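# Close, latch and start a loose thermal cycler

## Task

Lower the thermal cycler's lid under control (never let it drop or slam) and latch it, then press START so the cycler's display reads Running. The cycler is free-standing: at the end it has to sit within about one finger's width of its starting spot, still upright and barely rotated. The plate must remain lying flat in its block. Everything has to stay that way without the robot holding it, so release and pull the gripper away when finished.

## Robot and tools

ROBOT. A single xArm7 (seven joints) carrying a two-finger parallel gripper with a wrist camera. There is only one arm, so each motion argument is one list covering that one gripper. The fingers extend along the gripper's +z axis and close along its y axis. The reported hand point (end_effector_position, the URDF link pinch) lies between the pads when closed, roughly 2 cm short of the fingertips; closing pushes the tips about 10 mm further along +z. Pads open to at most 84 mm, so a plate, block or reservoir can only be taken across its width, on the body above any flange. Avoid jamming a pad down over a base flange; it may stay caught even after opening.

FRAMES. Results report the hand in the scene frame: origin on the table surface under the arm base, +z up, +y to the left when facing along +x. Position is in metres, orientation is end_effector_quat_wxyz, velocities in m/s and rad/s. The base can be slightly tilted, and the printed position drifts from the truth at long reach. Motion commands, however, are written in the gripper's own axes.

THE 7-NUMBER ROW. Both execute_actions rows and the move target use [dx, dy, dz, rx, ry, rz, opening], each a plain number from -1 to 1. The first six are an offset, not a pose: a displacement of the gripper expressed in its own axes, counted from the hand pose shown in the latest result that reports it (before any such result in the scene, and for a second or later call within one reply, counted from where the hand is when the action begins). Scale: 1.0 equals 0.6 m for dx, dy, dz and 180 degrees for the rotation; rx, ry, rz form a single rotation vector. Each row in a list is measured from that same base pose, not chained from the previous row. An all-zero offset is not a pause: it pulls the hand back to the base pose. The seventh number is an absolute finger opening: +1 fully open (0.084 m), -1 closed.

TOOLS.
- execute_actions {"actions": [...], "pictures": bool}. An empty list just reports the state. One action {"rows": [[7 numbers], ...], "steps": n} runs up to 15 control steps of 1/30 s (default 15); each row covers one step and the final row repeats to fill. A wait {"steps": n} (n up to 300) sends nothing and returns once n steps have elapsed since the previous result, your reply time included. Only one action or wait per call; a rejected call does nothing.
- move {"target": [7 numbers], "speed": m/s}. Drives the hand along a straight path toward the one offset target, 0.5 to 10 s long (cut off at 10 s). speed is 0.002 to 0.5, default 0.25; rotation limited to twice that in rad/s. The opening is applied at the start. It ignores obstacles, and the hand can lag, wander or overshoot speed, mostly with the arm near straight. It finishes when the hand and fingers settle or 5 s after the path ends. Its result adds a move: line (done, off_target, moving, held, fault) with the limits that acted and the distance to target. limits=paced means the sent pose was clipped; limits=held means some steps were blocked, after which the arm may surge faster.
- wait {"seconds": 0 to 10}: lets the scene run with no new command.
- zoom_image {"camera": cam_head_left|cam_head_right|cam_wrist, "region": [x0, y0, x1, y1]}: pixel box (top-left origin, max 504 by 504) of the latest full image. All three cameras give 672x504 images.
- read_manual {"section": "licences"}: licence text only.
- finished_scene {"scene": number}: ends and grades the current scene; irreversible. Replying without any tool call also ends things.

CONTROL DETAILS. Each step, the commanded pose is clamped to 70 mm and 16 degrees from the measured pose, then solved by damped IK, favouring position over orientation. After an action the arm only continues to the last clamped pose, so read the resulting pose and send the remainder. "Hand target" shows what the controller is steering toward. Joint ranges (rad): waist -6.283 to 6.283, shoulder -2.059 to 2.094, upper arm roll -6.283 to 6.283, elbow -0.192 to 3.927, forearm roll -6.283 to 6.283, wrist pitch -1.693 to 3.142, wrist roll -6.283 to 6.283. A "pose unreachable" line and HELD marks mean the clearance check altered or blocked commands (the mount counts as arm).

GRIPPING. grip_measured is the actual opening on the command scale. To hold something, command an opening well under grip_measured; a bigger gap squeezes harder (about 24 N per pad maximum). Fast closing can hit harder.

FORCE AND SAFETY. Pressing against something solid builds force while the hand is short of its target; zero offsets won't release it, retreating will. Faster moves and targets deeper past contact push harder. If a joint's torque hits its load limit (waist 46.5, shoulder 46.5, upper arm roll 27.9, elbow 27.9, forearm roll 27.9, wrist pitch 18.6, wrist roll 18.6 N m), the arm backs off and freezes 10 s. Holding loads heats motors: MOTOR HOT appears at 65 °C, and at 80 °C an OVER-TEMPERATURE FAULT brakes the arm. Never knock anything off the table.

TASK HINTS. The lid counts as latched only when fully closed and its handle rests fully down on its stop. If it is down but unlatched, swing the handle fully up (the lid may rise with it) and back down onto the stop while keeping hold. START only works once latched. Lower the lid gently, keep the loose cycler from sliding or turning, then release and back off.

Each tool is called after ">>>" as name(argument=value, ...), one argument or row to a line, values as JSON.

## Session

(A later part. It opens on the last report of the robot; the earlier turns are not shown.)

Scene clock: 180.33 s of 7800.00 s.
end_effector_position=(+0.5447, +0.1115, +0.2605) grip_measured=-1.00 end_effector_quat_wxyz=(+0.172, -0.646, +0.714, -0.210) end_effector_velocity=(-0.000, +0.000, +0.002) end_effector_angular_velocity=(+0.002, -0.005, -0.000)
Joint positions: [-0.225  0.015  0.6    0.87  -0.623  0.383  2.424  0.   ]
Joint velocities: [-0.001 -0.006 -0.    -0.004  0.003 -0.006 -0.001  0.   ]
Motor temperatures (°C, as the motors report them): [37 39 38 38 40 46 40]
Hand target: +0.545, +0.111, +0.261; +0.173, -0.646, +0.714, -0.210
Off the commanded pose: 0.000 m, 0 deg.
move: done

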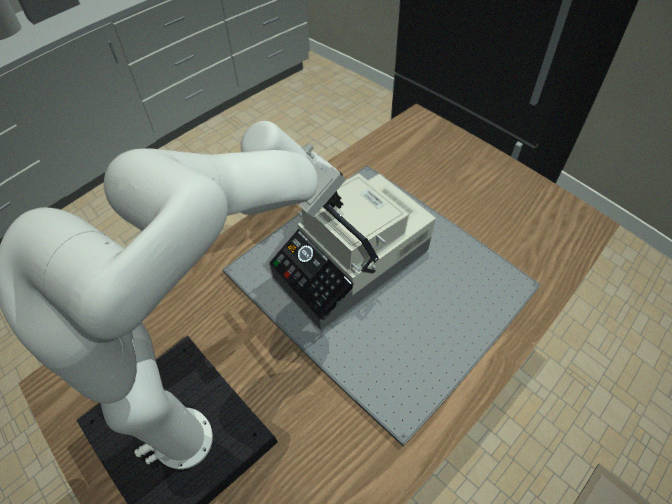

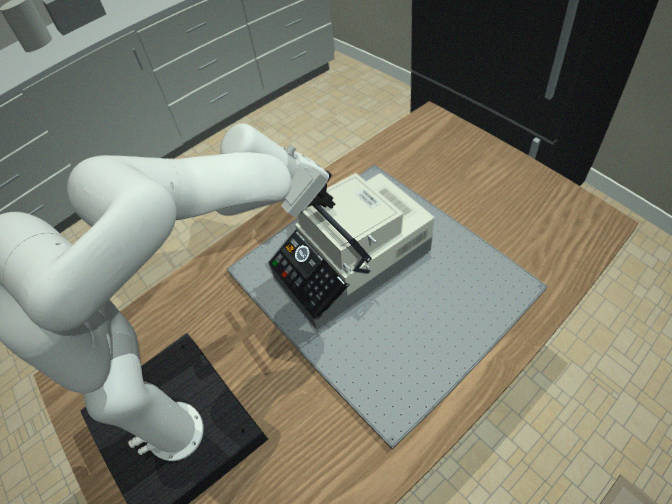

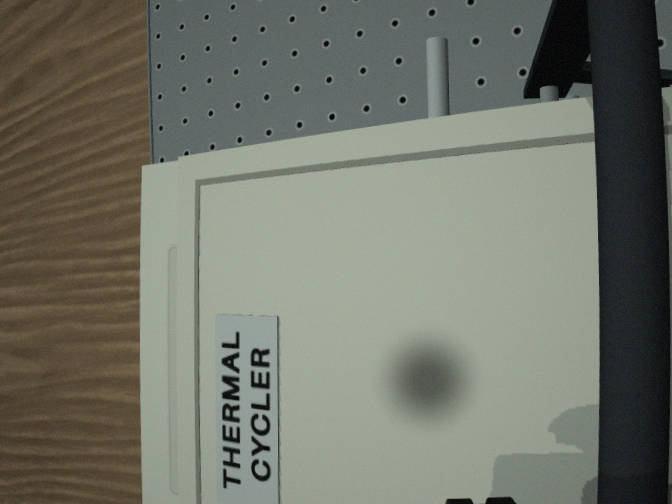

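>>> move(
  target=[0,0.05,-0.014,0,0,0,-1],
  speed=0.03,
)

>>> move(
  target=[0,0.04,-0.008,0,0,0,-1],
  speed=0.025,
)

Scene clock: 182.67 s of 7800.00 s.
end_effector_position=(+0.5152, +0.1145, +0.2522) grip_measured=-1.00 end_effector_quat_wxyz=(+0.173, -0.646, +0.714, -0.210) end_effector_velocity=(-0.002, +0.000, -0.001) end_effector_angular_velocity=(+0.001, +0.001, -0.000)
Joint positions: [-0.216 -0.071  0.603  0.76  -0.585  0.336  2.43   0.   ]
Joint velocities: [ 0.001 -0.003 -0.    -0.005  0.004 -0.002 -0.001  0.   ]
Motor temperatures (°C, as the motors report them): [37 39 38 38 40 46 40]
Hand target: +0.515, +0.115, +0.252; +0.172, -0.646, +0.714, -0.210
Off the commanded pose: 0.000 m, 0 deg.
move: done

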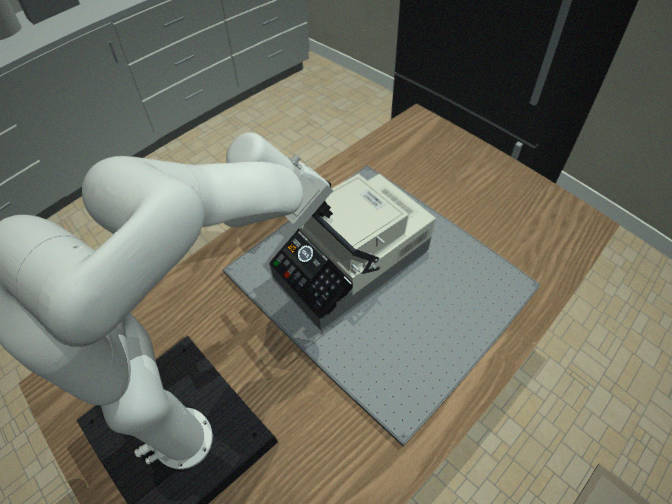

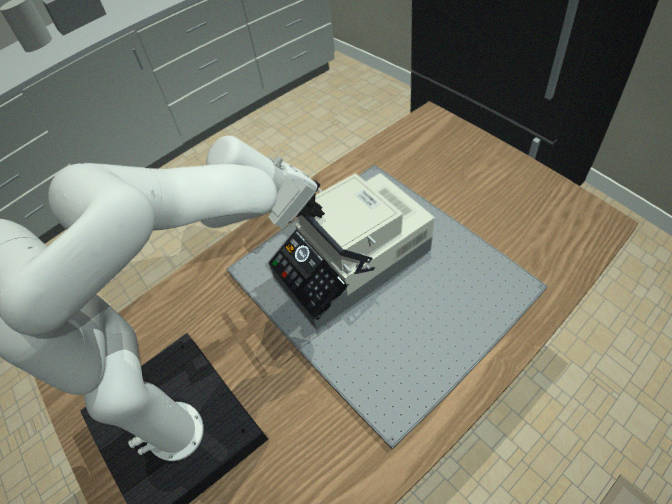

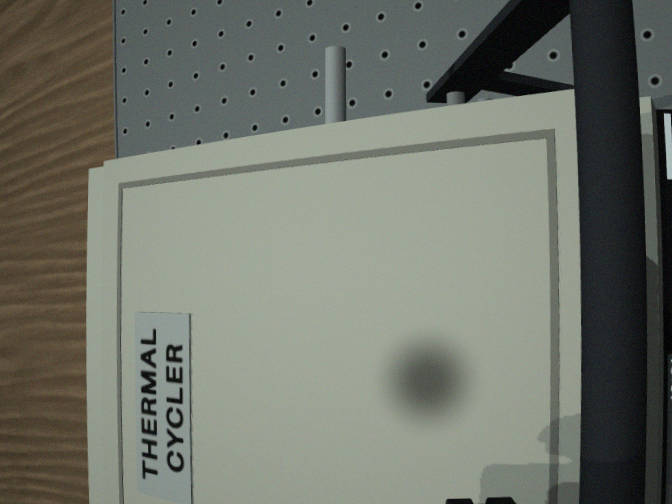

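Scene clock: 183.90 s of 7800.00 s.
end_effector_position=(+0.4925, +0.1168, +0.2438) grip_measured=-1.00 end_effector_quat_wxyz=(+0.173, -0.646, +0.714, -0.210) end_effector_velocity=(-0.001, +0.000, -0.000) end_effector_angular_velocity=(+0.002, -0.001, -0.000)
Joint positions: [-0.203 -0.132  0.603  0.677 -0.565  0.3    2.442  0.   ]
Joint velocities: [ 0.001 -0.003 -0.001 -0.005  0.003 -0.004 -0.     0.   ]
Motor temperatures (°C, as the motors report them): [37 39 38 38 40 46 40]
Hand target: +0.492, +0.117, +0.244; +0.172, -0.646, +0.714, -0.210
Off the commanded pose: 0.000 m, 0 deg.
move: done

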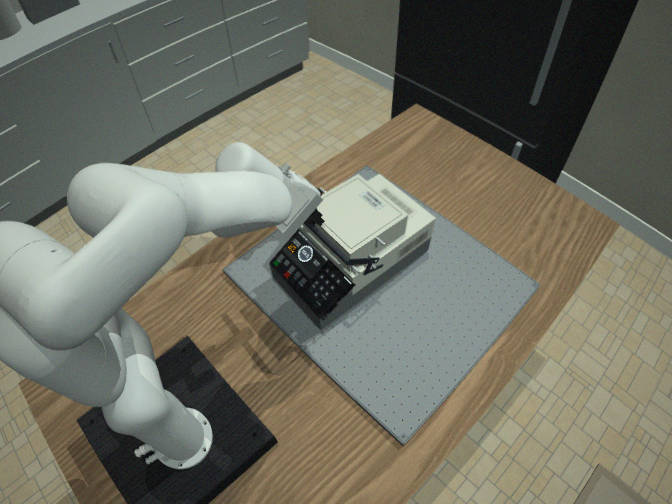

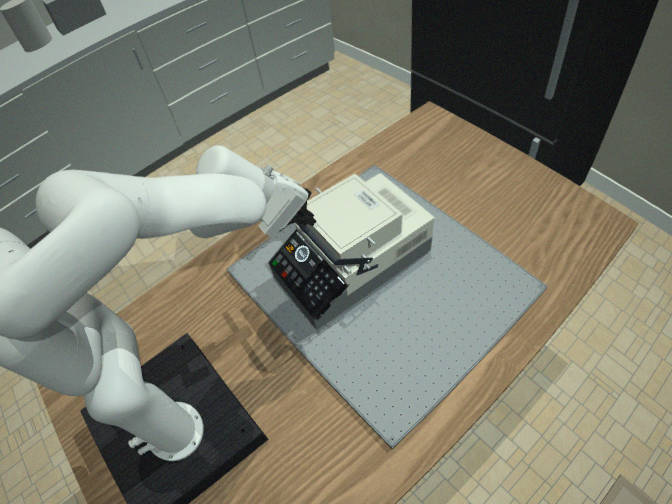

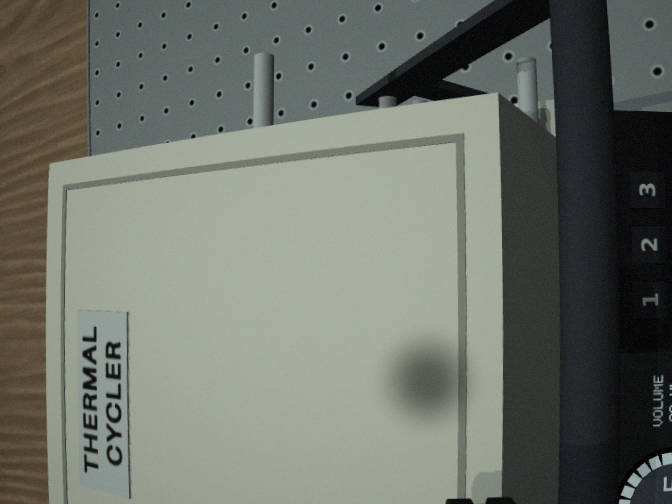

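>>> move(
  target=[0,0.033,-0.009,0,0,0,-1],
  speed=0.025,
)

>>> move(
  target=[0,0.03,0.03,0,0,0,-1],
  speed=0.02,
)

Scene clock: 186.53 s of 7800.00 s.
end_effector_position=(+0.4729, +0.1189, +0.2381) grip_measured=-1.00 end_effector_quat_wxyz=(+0.172, -0.646, +0.713, -0.210) end_effector_velocity=(-0.001, -0.000, -0.000) end_effector_angular_velocity=(+0.002, -0.000, -0.001)
Joint positions: [-0.182 -0.187  0.599  0.608 -0.535  0.276  2.443  0.   ]
Joint velocities: [ 0.002 -0.004 -0.002 -0.005  0.004 -0.003 -0.001  0.   ]
Motor temperatures (°C, as the motors report them): [37 39 38 38 40 46 40]
Hand target: +0.473, +0.119, +0.238; +0.172, -0.646, +0.713, -0.210
Off the commanded pose: 0.000 m, 0 deg.
move: done

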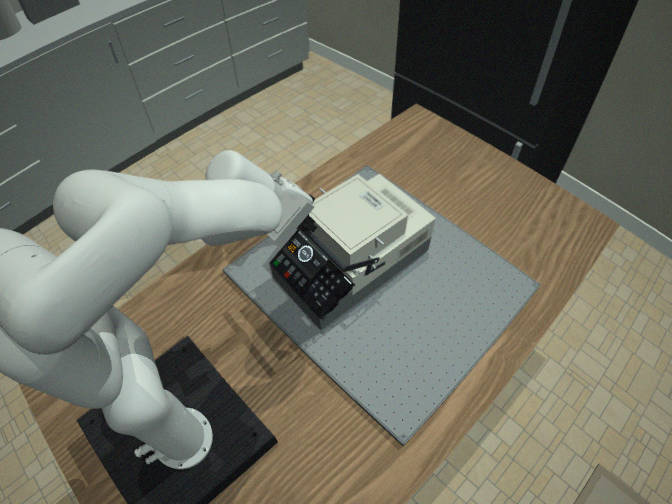

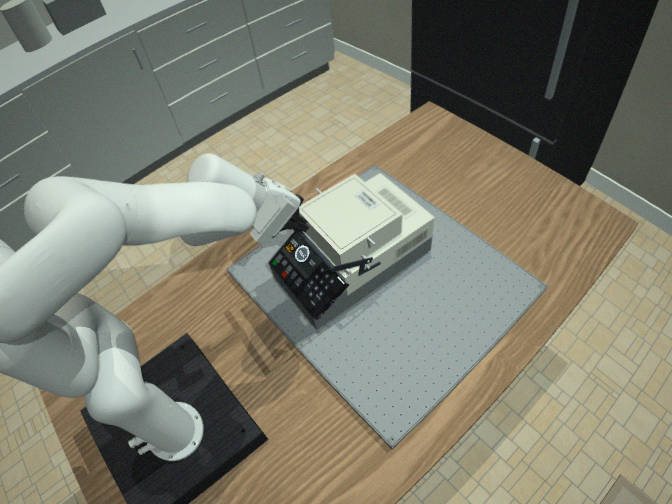

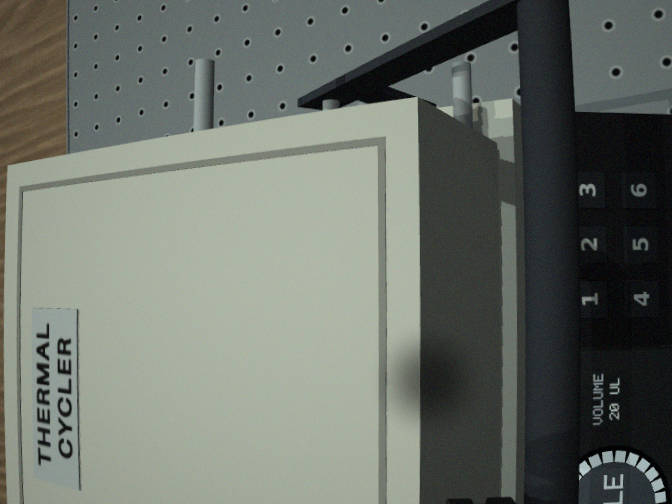

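Scene clock: 188.07 s of 7800.00 s.
end_effector_position=(+0.4669, +0.1188, +0.2134) grip_measured=-1.00 end_effector_quat_wxyz=(+0.172, -0.646, +0.713, -0.210) end_effector_velocity=(+0.000, -0.000, -0.000) end_effector_angular_velocity=(-0.002, -0.004, -0.002)
Joint positions: [-0.271 -0.141  0.668  0.588 -0.719  0.223  2.607  0.   ]
Joint velocities: [-0.011  0.002  0.009  0.002 -0.023 -0.001  0.022  0.   ]
Motor temperatures (°C, as the motors report them): [37 39 38 38 40 46 40]
Hand target: +0.467, +0.119, +0.213; +0.172, -0.646, +0.713, -0.210
Off the commanded pose: 0.000 m, 0 deg.
move: done

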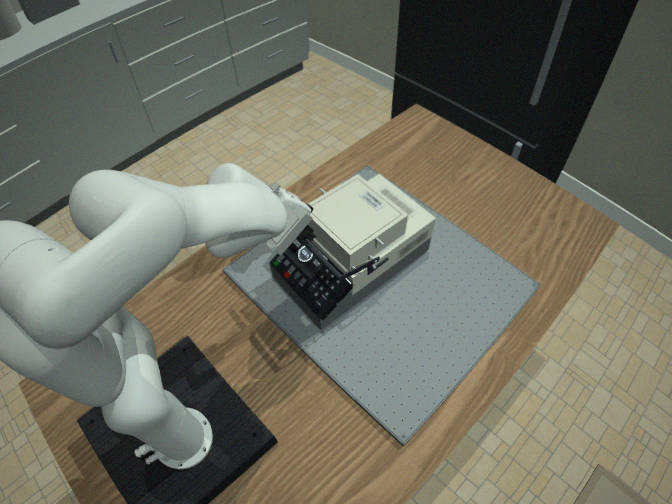

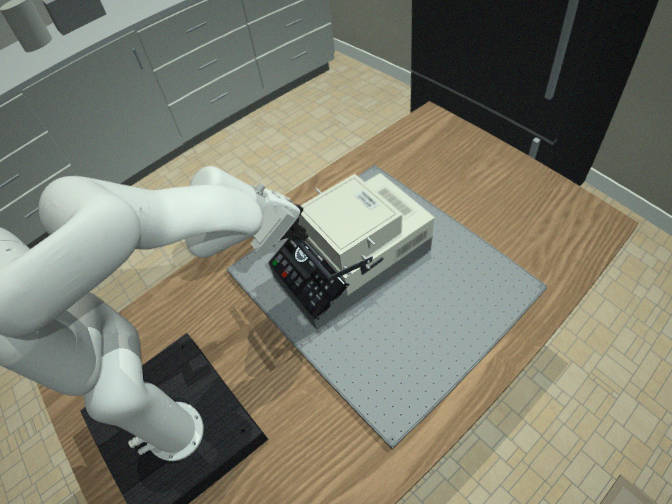

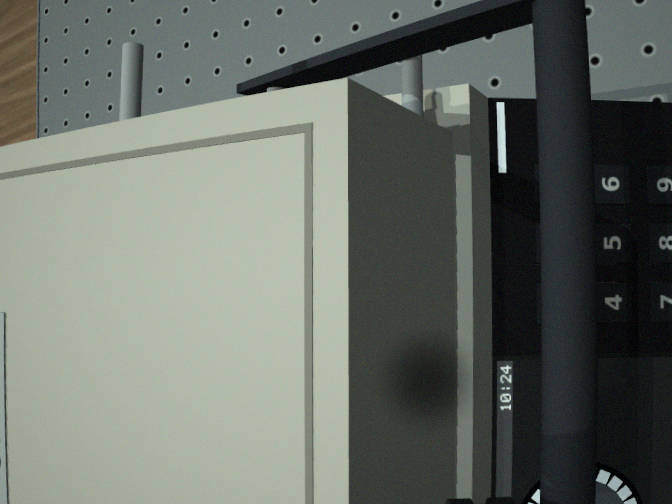

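>>> move(
  target=[0,0.012,-0.033,-0.11,0,0,-1],
  speed=0.05,
)

Scene clock: 193.07 s of 7800.00 s.
end_effector_position=(+0.4507, +0.1211, +0.2264) grip_measured=-1.00 end_effector_quat_wxyz=(+0.059, -0.666, +0.739, -0.084) end_effector_velocity=(-0.001, -0.000, -0.001) end_effector_angular_velocity=(-0.000, +0.013, +0.001)
Joint positions: [-0.072 -0.099  0.522  0.786 -0.122  0.678  2.072  0.   ]
Joint velocities: [ 0.     0.004 -0.001  0.006  0.005  0.015 -0.006  0.   ]
Motor temperatures (°C, as the motors report them): [37 39 38 38 40 46 40]
Hand target: +0.451, +0.121, +0.226; +0.059, -0.666, +0.739, -0.084
Off the commanded pose: 0.000 m, 0 deg.
move: done

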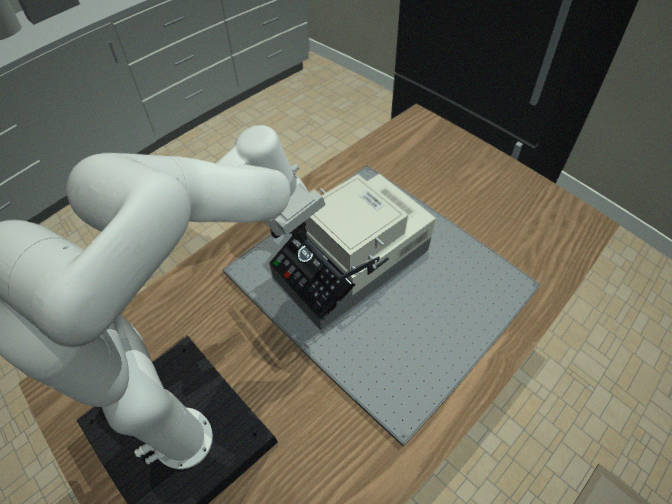

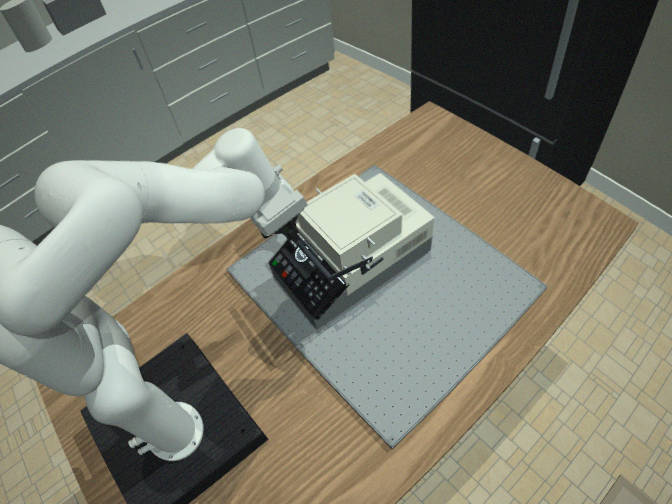

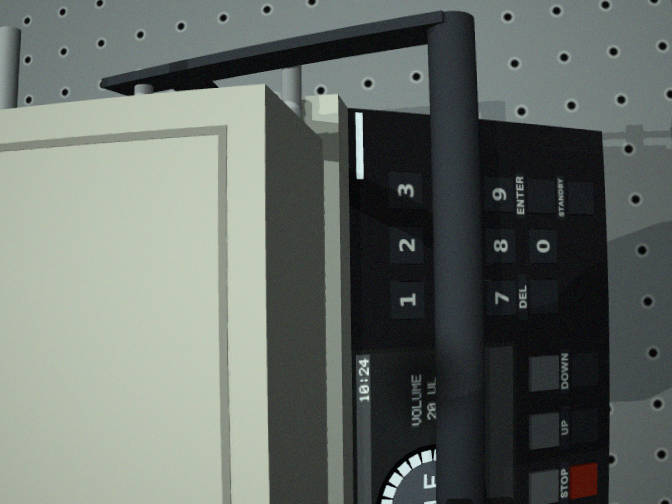

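>>> move(
  target=[0,-0.002,0.045,0,0,0,-1],
  speed=0.02,
)

>>> move(
  target=[0,0.003,0.015,0,0,0,-1],
  speed=0.015,
)

Scene clock: 196.37 s of 7800.00 s.
end_effector_position=(+0.4639, +0.1192, +0.2136) grip_measured=-0.46 end_effector_quat_wxyz=(+0.070, -0.664, +0.738, -0.095) end_effector_velocity=(-0.001, +0.001, -0.001) end_effector_angular_velocity=(-0.000, +0.005, +0.001)
Joint positions: [-0.089 -0.045  0.528  0.787 -0.196  0.606  2.124  0.024]
Joint velocities: [-0.     0.003  0.002  0.002  0.     0.004 -0.    -0.   ]
Motor temperatures (°C, as the motors report them): [37 39 38 38 40 46 40]
Hand target: +0.457, +0.120, +0.201; +0.059, -0.666, +0.739, -0.084
Off the commanded pose: 0.015 m, 2 deg.
move: off_target

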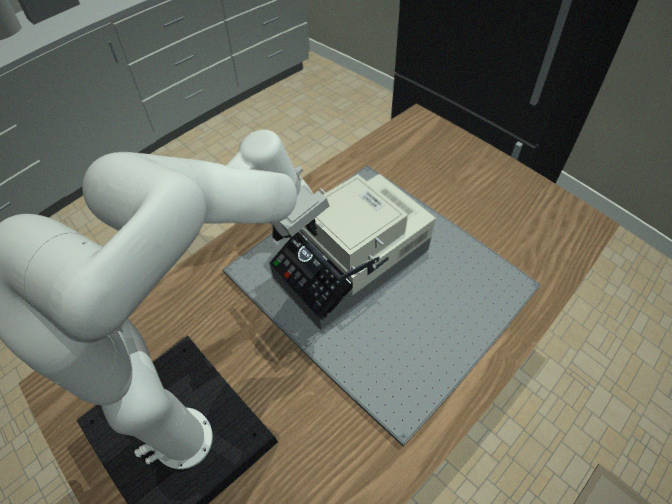

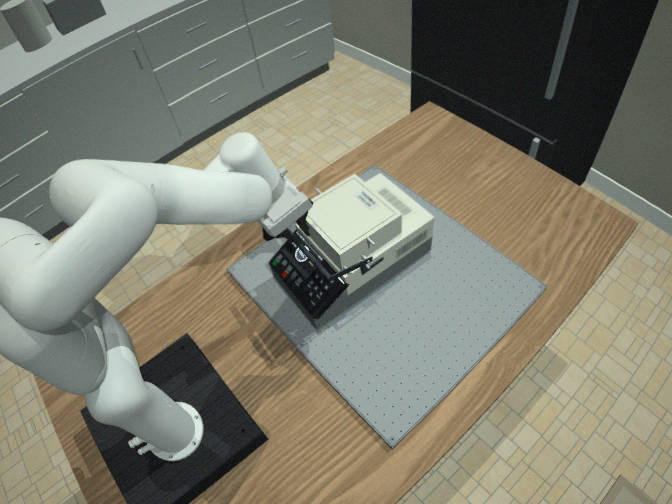

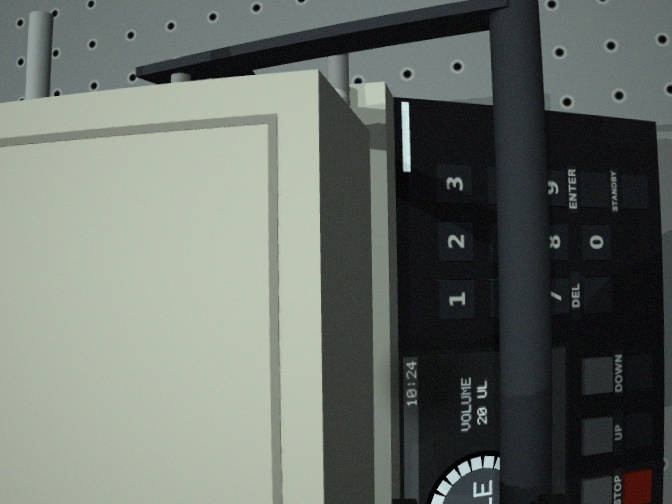

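Scene clock: 197.20 s of 7800.00 s.
end_effector_position=(+0.4678, +0.1188, +0.2147) grip_measured=-0.27 end_effector_quat_wxyz=(+0.077, -0.663, +0.738, -0.104) end_effector_velocity=(-0.000, -0.000, -0.000) end_effector_angular_velocity=(-0.003, -0.003, +0.001)
Joint positions: [-0.093 -0.045  0.53   0.782 -0.221  0.583  2.144  0.032]
Joint velocities: [-0.002 -0.002  0.003 -0.004 -0.006 -0.004  0.004  0.   ]
Motor temperatures (°C, as the motors report them): [37 39 38 38 40 46 40]
Hand target: +0.464, +0.119, +0.205; +0.070, -0.664, +0.739, -0.095
Off the commanded pose: 0.011 m, 1 deg.
move: off_target

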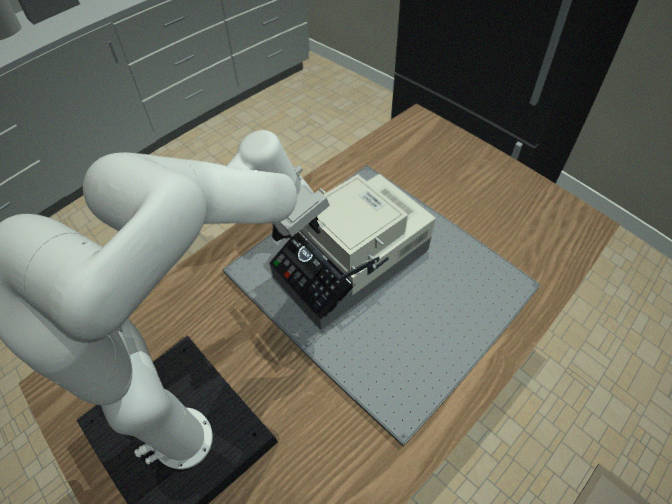

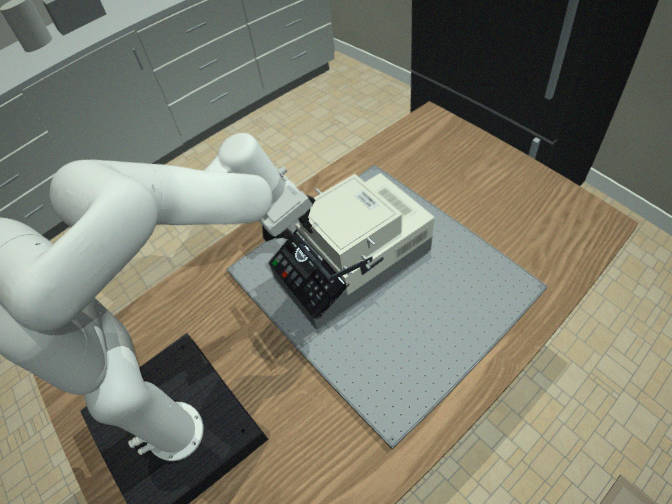

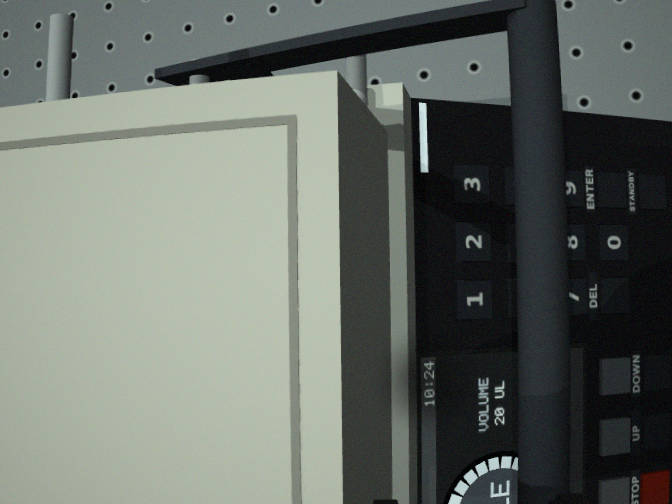

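>>> move(
  target=[0,0,-0.06,0,0,0,-1],
  speed=0.05,
)

>>> move(
  target=[-0.1,0.12,0,0,0,0,-1],
  speed=0.1,
)

Scene clock: 199.53 s of 7800.00 s.
end_effector_position=(+0.4587, +0.1206, +0.2491) grip_measured=-1.00 end_effector_quat_wxyz=(+0.077, -0.663, +0.738, -0.104) end_effector_velocity=(-0.000, +0.001, +0.002) end_effector_angular_velocity=(+0.001, -0.001, +0.001)
Joint positions: [-0.073 -0.143  0.52   0.796 -0.121  0.678  2.071  0.   ]
Joint velocities: [ 0.001 -0.006 -0.     0.001  0.005  0.004 -0.003  0.   ]
Motor temperatures (°C, as the motors report them): [37 39 39 38 40 46 40]
Hand target: +0.459, +0.121, +0.249; +0.077, -0.663, +0.737, -0.104
Off the commanded pose: 0.000 m, 0 deg.
move: done

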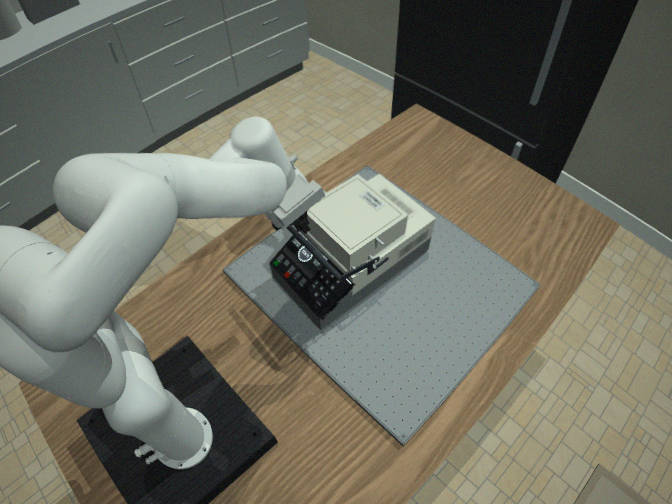

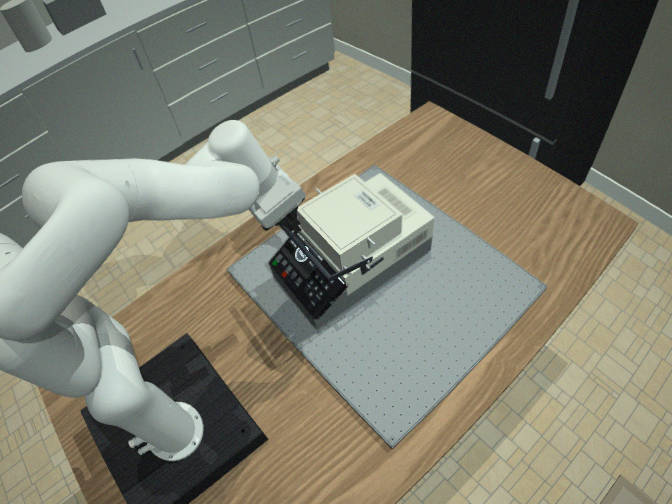

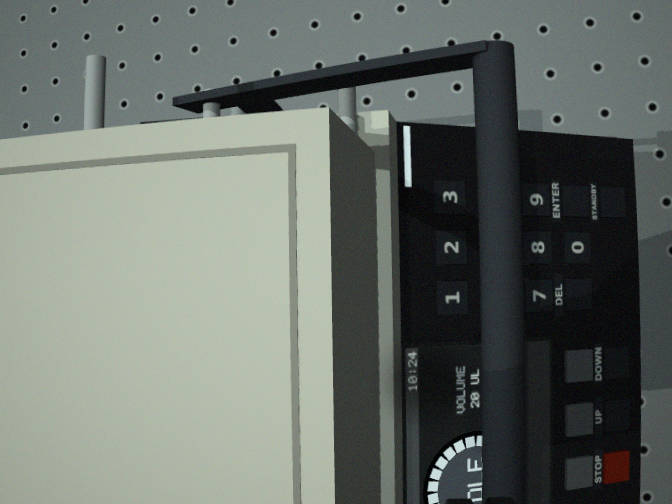

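Scene clock: 200.83 s of 7800.00 s.
end_effector_position=(+0.3963, +0.1872, +0.2293) grip_measured=-1.00 end_effector_quat_wxyz=(+0.077, -0.663, +0.738, -0.103) end_effector_velocity=(-0.003, +0.002, -0.001) end_effector_angular_velocity=(-0.001, +0.001, -0.000)
Joint positions: [ 0.017 -0.228  0.638  0.676 -0.095  0.65   2.262  0.   ]
Joint velocities: [ 0.003 -0.002  0.005 -0.004  0.001  0.     0.008  0.   ]
Motor temperatures (°C, as the motors report them): [37 39 39 38 40 46 40]
Hand target: +0.396, +0.188, +0.229; +0.077, -0.663, +0.738, -0.103
Off the commanded pose: 0.000 m, 0 deg.
move: done

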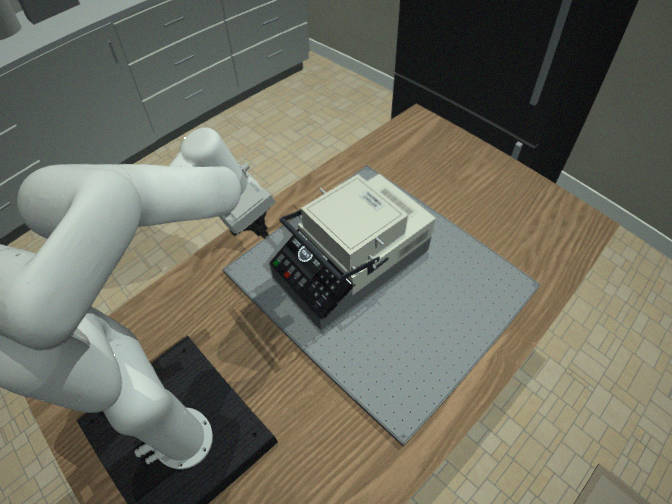

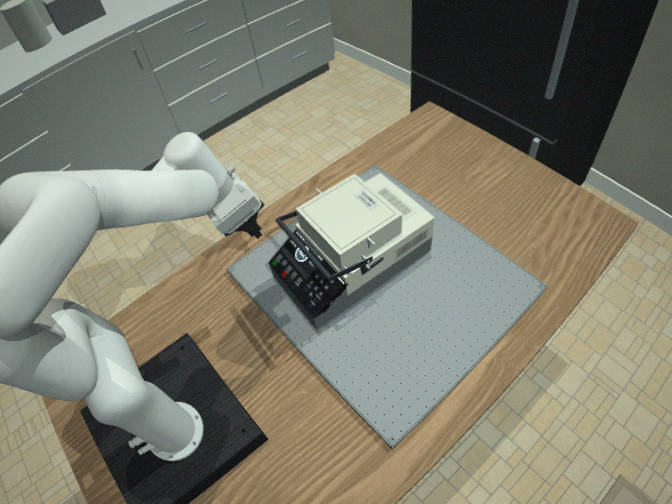

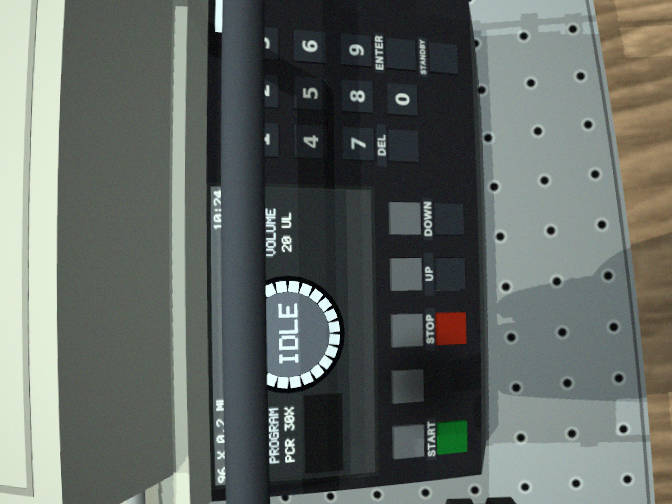

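>>> move(
  target=[0.1,-0.04,0.08,-0.09,0,0,-1],
  speed=0.08,
)

>>> move(
  target=[0,-0.02,0,0,0,0,-1],
  speed=0.015,
)

>>> move(
  target=[0,-0.015,0,0,0,0,-1],
  speed=0.015,
)

Scene clock: 205.60 s of 7800.00 s.
end_effector_position=(+0.4248, +0.1228, +0.1906) grip_measured=-1.00 end_effector_quat_wxyz=(-0.017, -0.667, +0.745, +0.001) end_effector_velocity=(+0.001, -0.001, -0.001) end_effector_angular_velocity=(-0.001, +0.007, +0.003)
Joint positions: [-0.073  0.029  0.518  0.864 -0.063  0.852  2.027  0.   ]
Joint velocities: [-0.001  0.007 -0.002  0.007 -0.003  0.007 -0.004  0.   ]
Motor temperatures (°C, as the motors report them): [37 39 39 38 40 46 40]
Hand target: +0.425, +0.122, +0.190; -0.017, -0.667, +0.745, +0.002
Off the commanded pose: 0.000 m, 0 deg.
move: done

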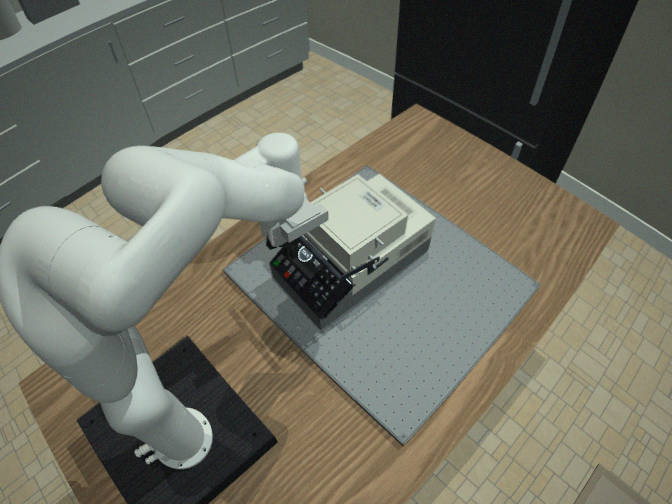

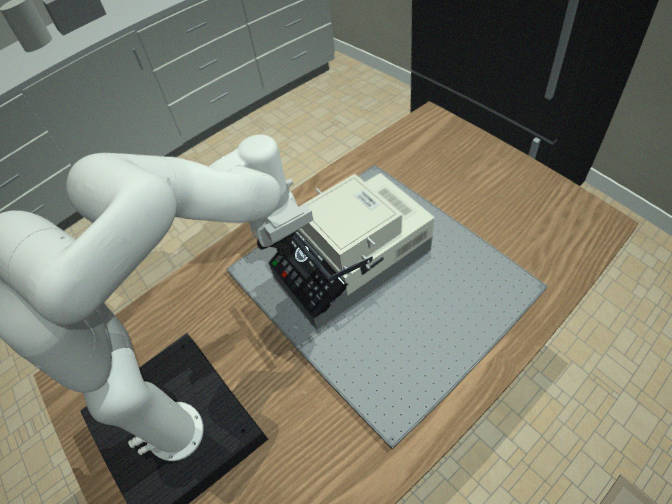

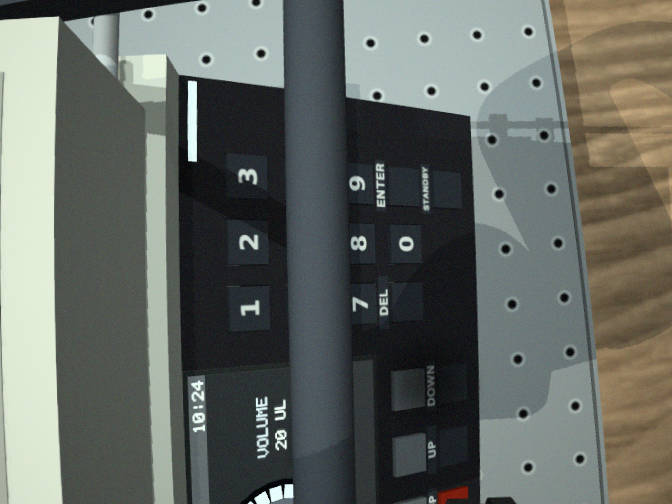

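Scene clock: 206.63 s of 7800.00 s.
end_effector_position=(+0.4366, +0.1215, +0.1903) grip_measured=-1.00 end_effector_quat_wxyz=(-0.017, -0.667, +0.745, +0.001) end_effector_velocity=(+0.001, +0.001, -0.000) end_effector_angular_velocity=(-0.001, +0.000, +0.003)
Joint positions: [-0.075  0.067  0.513  0.905 -0.087  0.859  2.034  0.   ]
Joint velocities: [ 0.001  0.006  0.001  0.005 -0.005  0.     0.001  0.   ]
Motor temperatures (°C, as the motors report them): [37 39 38 38 40 46 40]
Hand target: +0.437, +0.121, +0.190; -0.017, -0.667, +0.745, +0.001
Off the commanded pose: 0.000 m, 0 deg.
move: done

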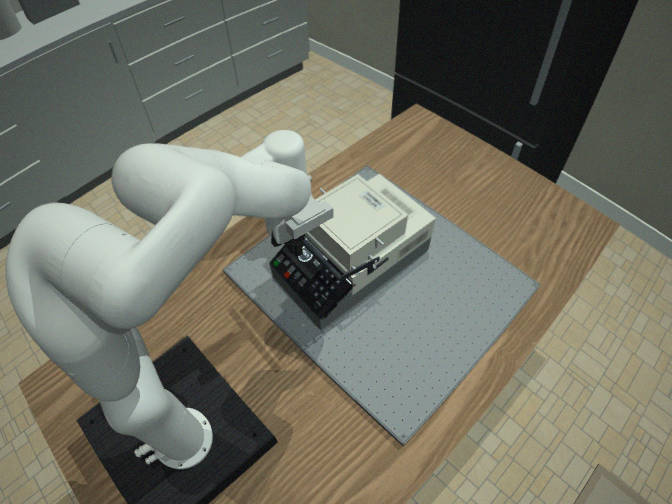

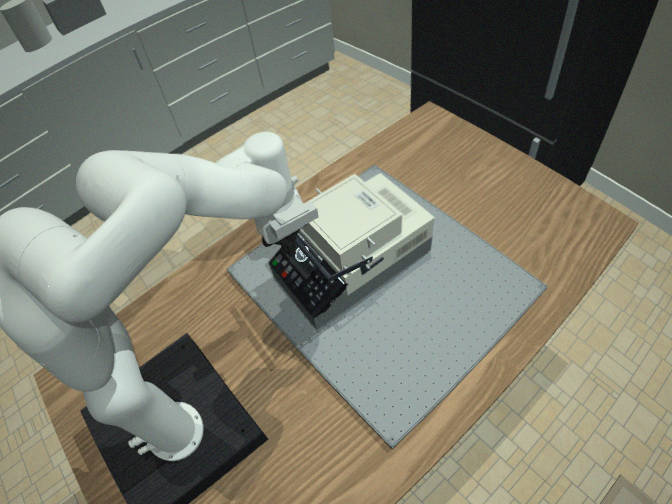

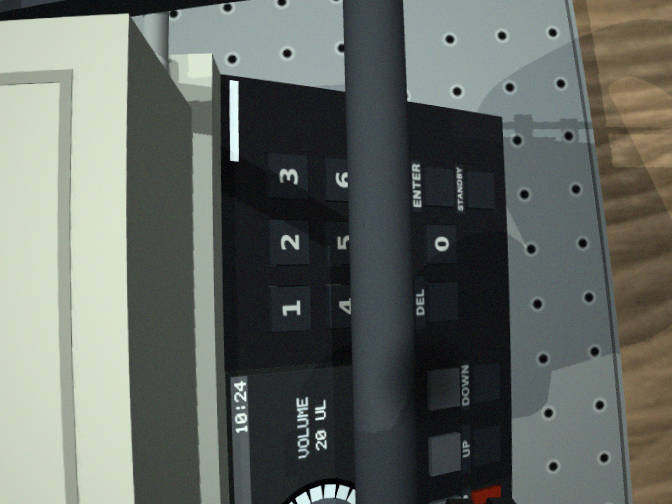

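Scene clock: 207.47 s of 7800.00 s.
end_effector_position=(+0.4405, +0.1212, +0.1886) grip_measured=-1.00 end_effector_quat_wxyz=(-0.023, -0.668, +0.744, +0.004) end_effector_velocity=(+0.001, -0.002, +0.001) end_effector_angular_velocity=(-0.004, +0.012, -0.002)
Joint positions: [-0.075  0.094  0.513  0.933 -0.103  0.879  2.039  0.   ]
Joint velocities: [-0.004  0.011  0.001  0.017 -0.005  0.021  0.001  0.   ]
Motor temperatures (°C, as the motors report them): [37 39 38 38 40 46 40]
Hand target: +0.445, +0.120, +0.190; -0.017, -0.667, +0.745, +0.001
Off the commanded pose: 0.005 m, 1 deg.
move: off_target

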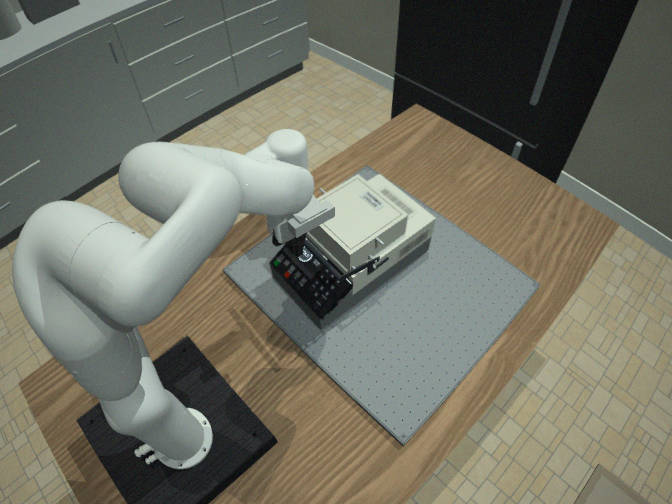

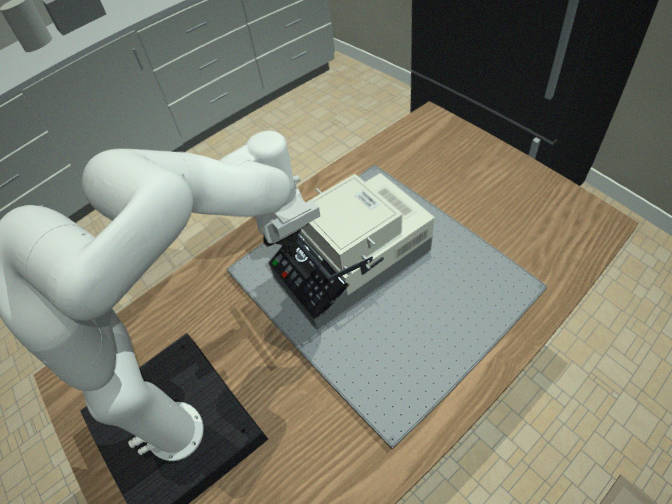

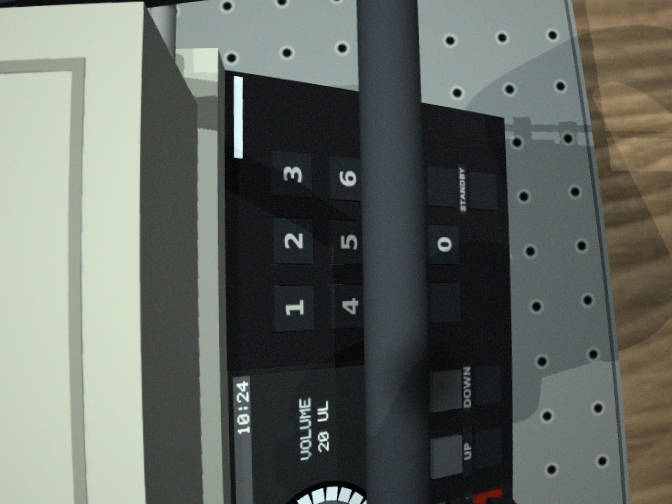

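>>> move(
  target=[0,-0.024,-0.003,0,0,0,-1],
  speed=0.01,
)

Scene clock: 209.80 s of 7800.00 s.
end_effector_position=(+0.4497, +0.1183, +0.1886) grip_measured=-1.00 end_effector_quat_wxyz=(-0.033, -0.668, +0.743, +0.008) end_effector_velocity=(+0.001, -0.000, +0.000) end_effector_angular_velocity=(-0.001, +0.005, -0.000)
Joint positions: [-0.084  0.136  0.516  0.985 -0.128  0.916  2.046  0.   ]
Joint velocities: [-0.002  0.006  0.001  0.008 -0.003  0.008  0.001  0.   ]
Motor temperatures (°C, as the motors report them): [37 39 39 39 40 47 40]
Hand target: +0.455, +0.120, +0.190; -0.023, -0.668, +0.744, +0.004
Off the commanded pose: 0.005 m, 1 deg.
move: off_target

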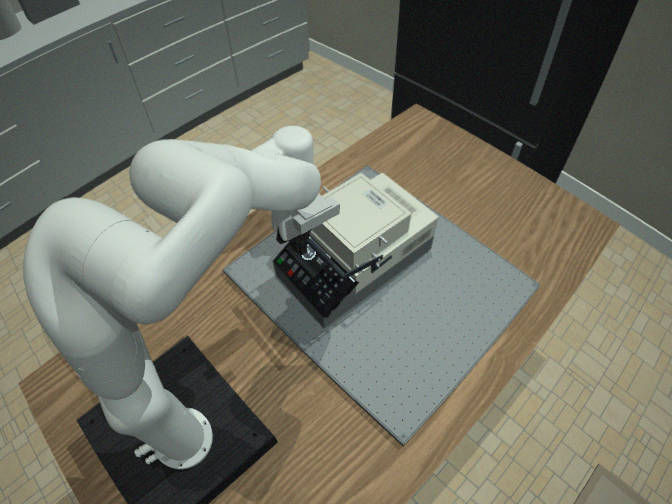

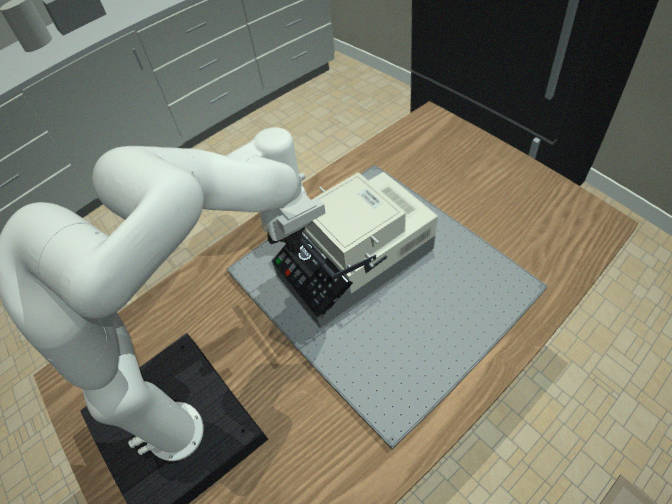

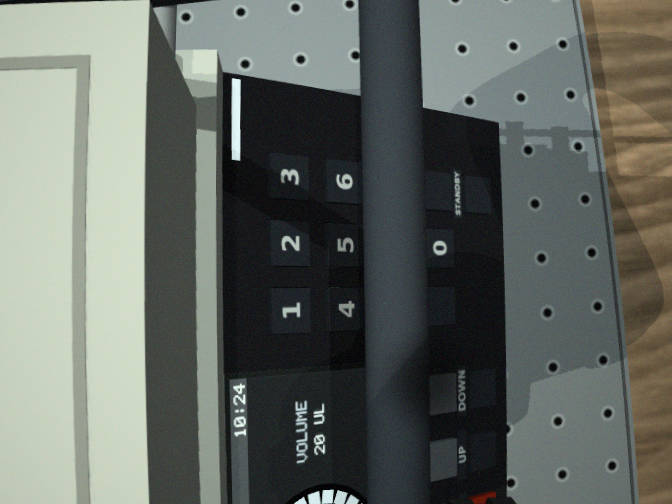

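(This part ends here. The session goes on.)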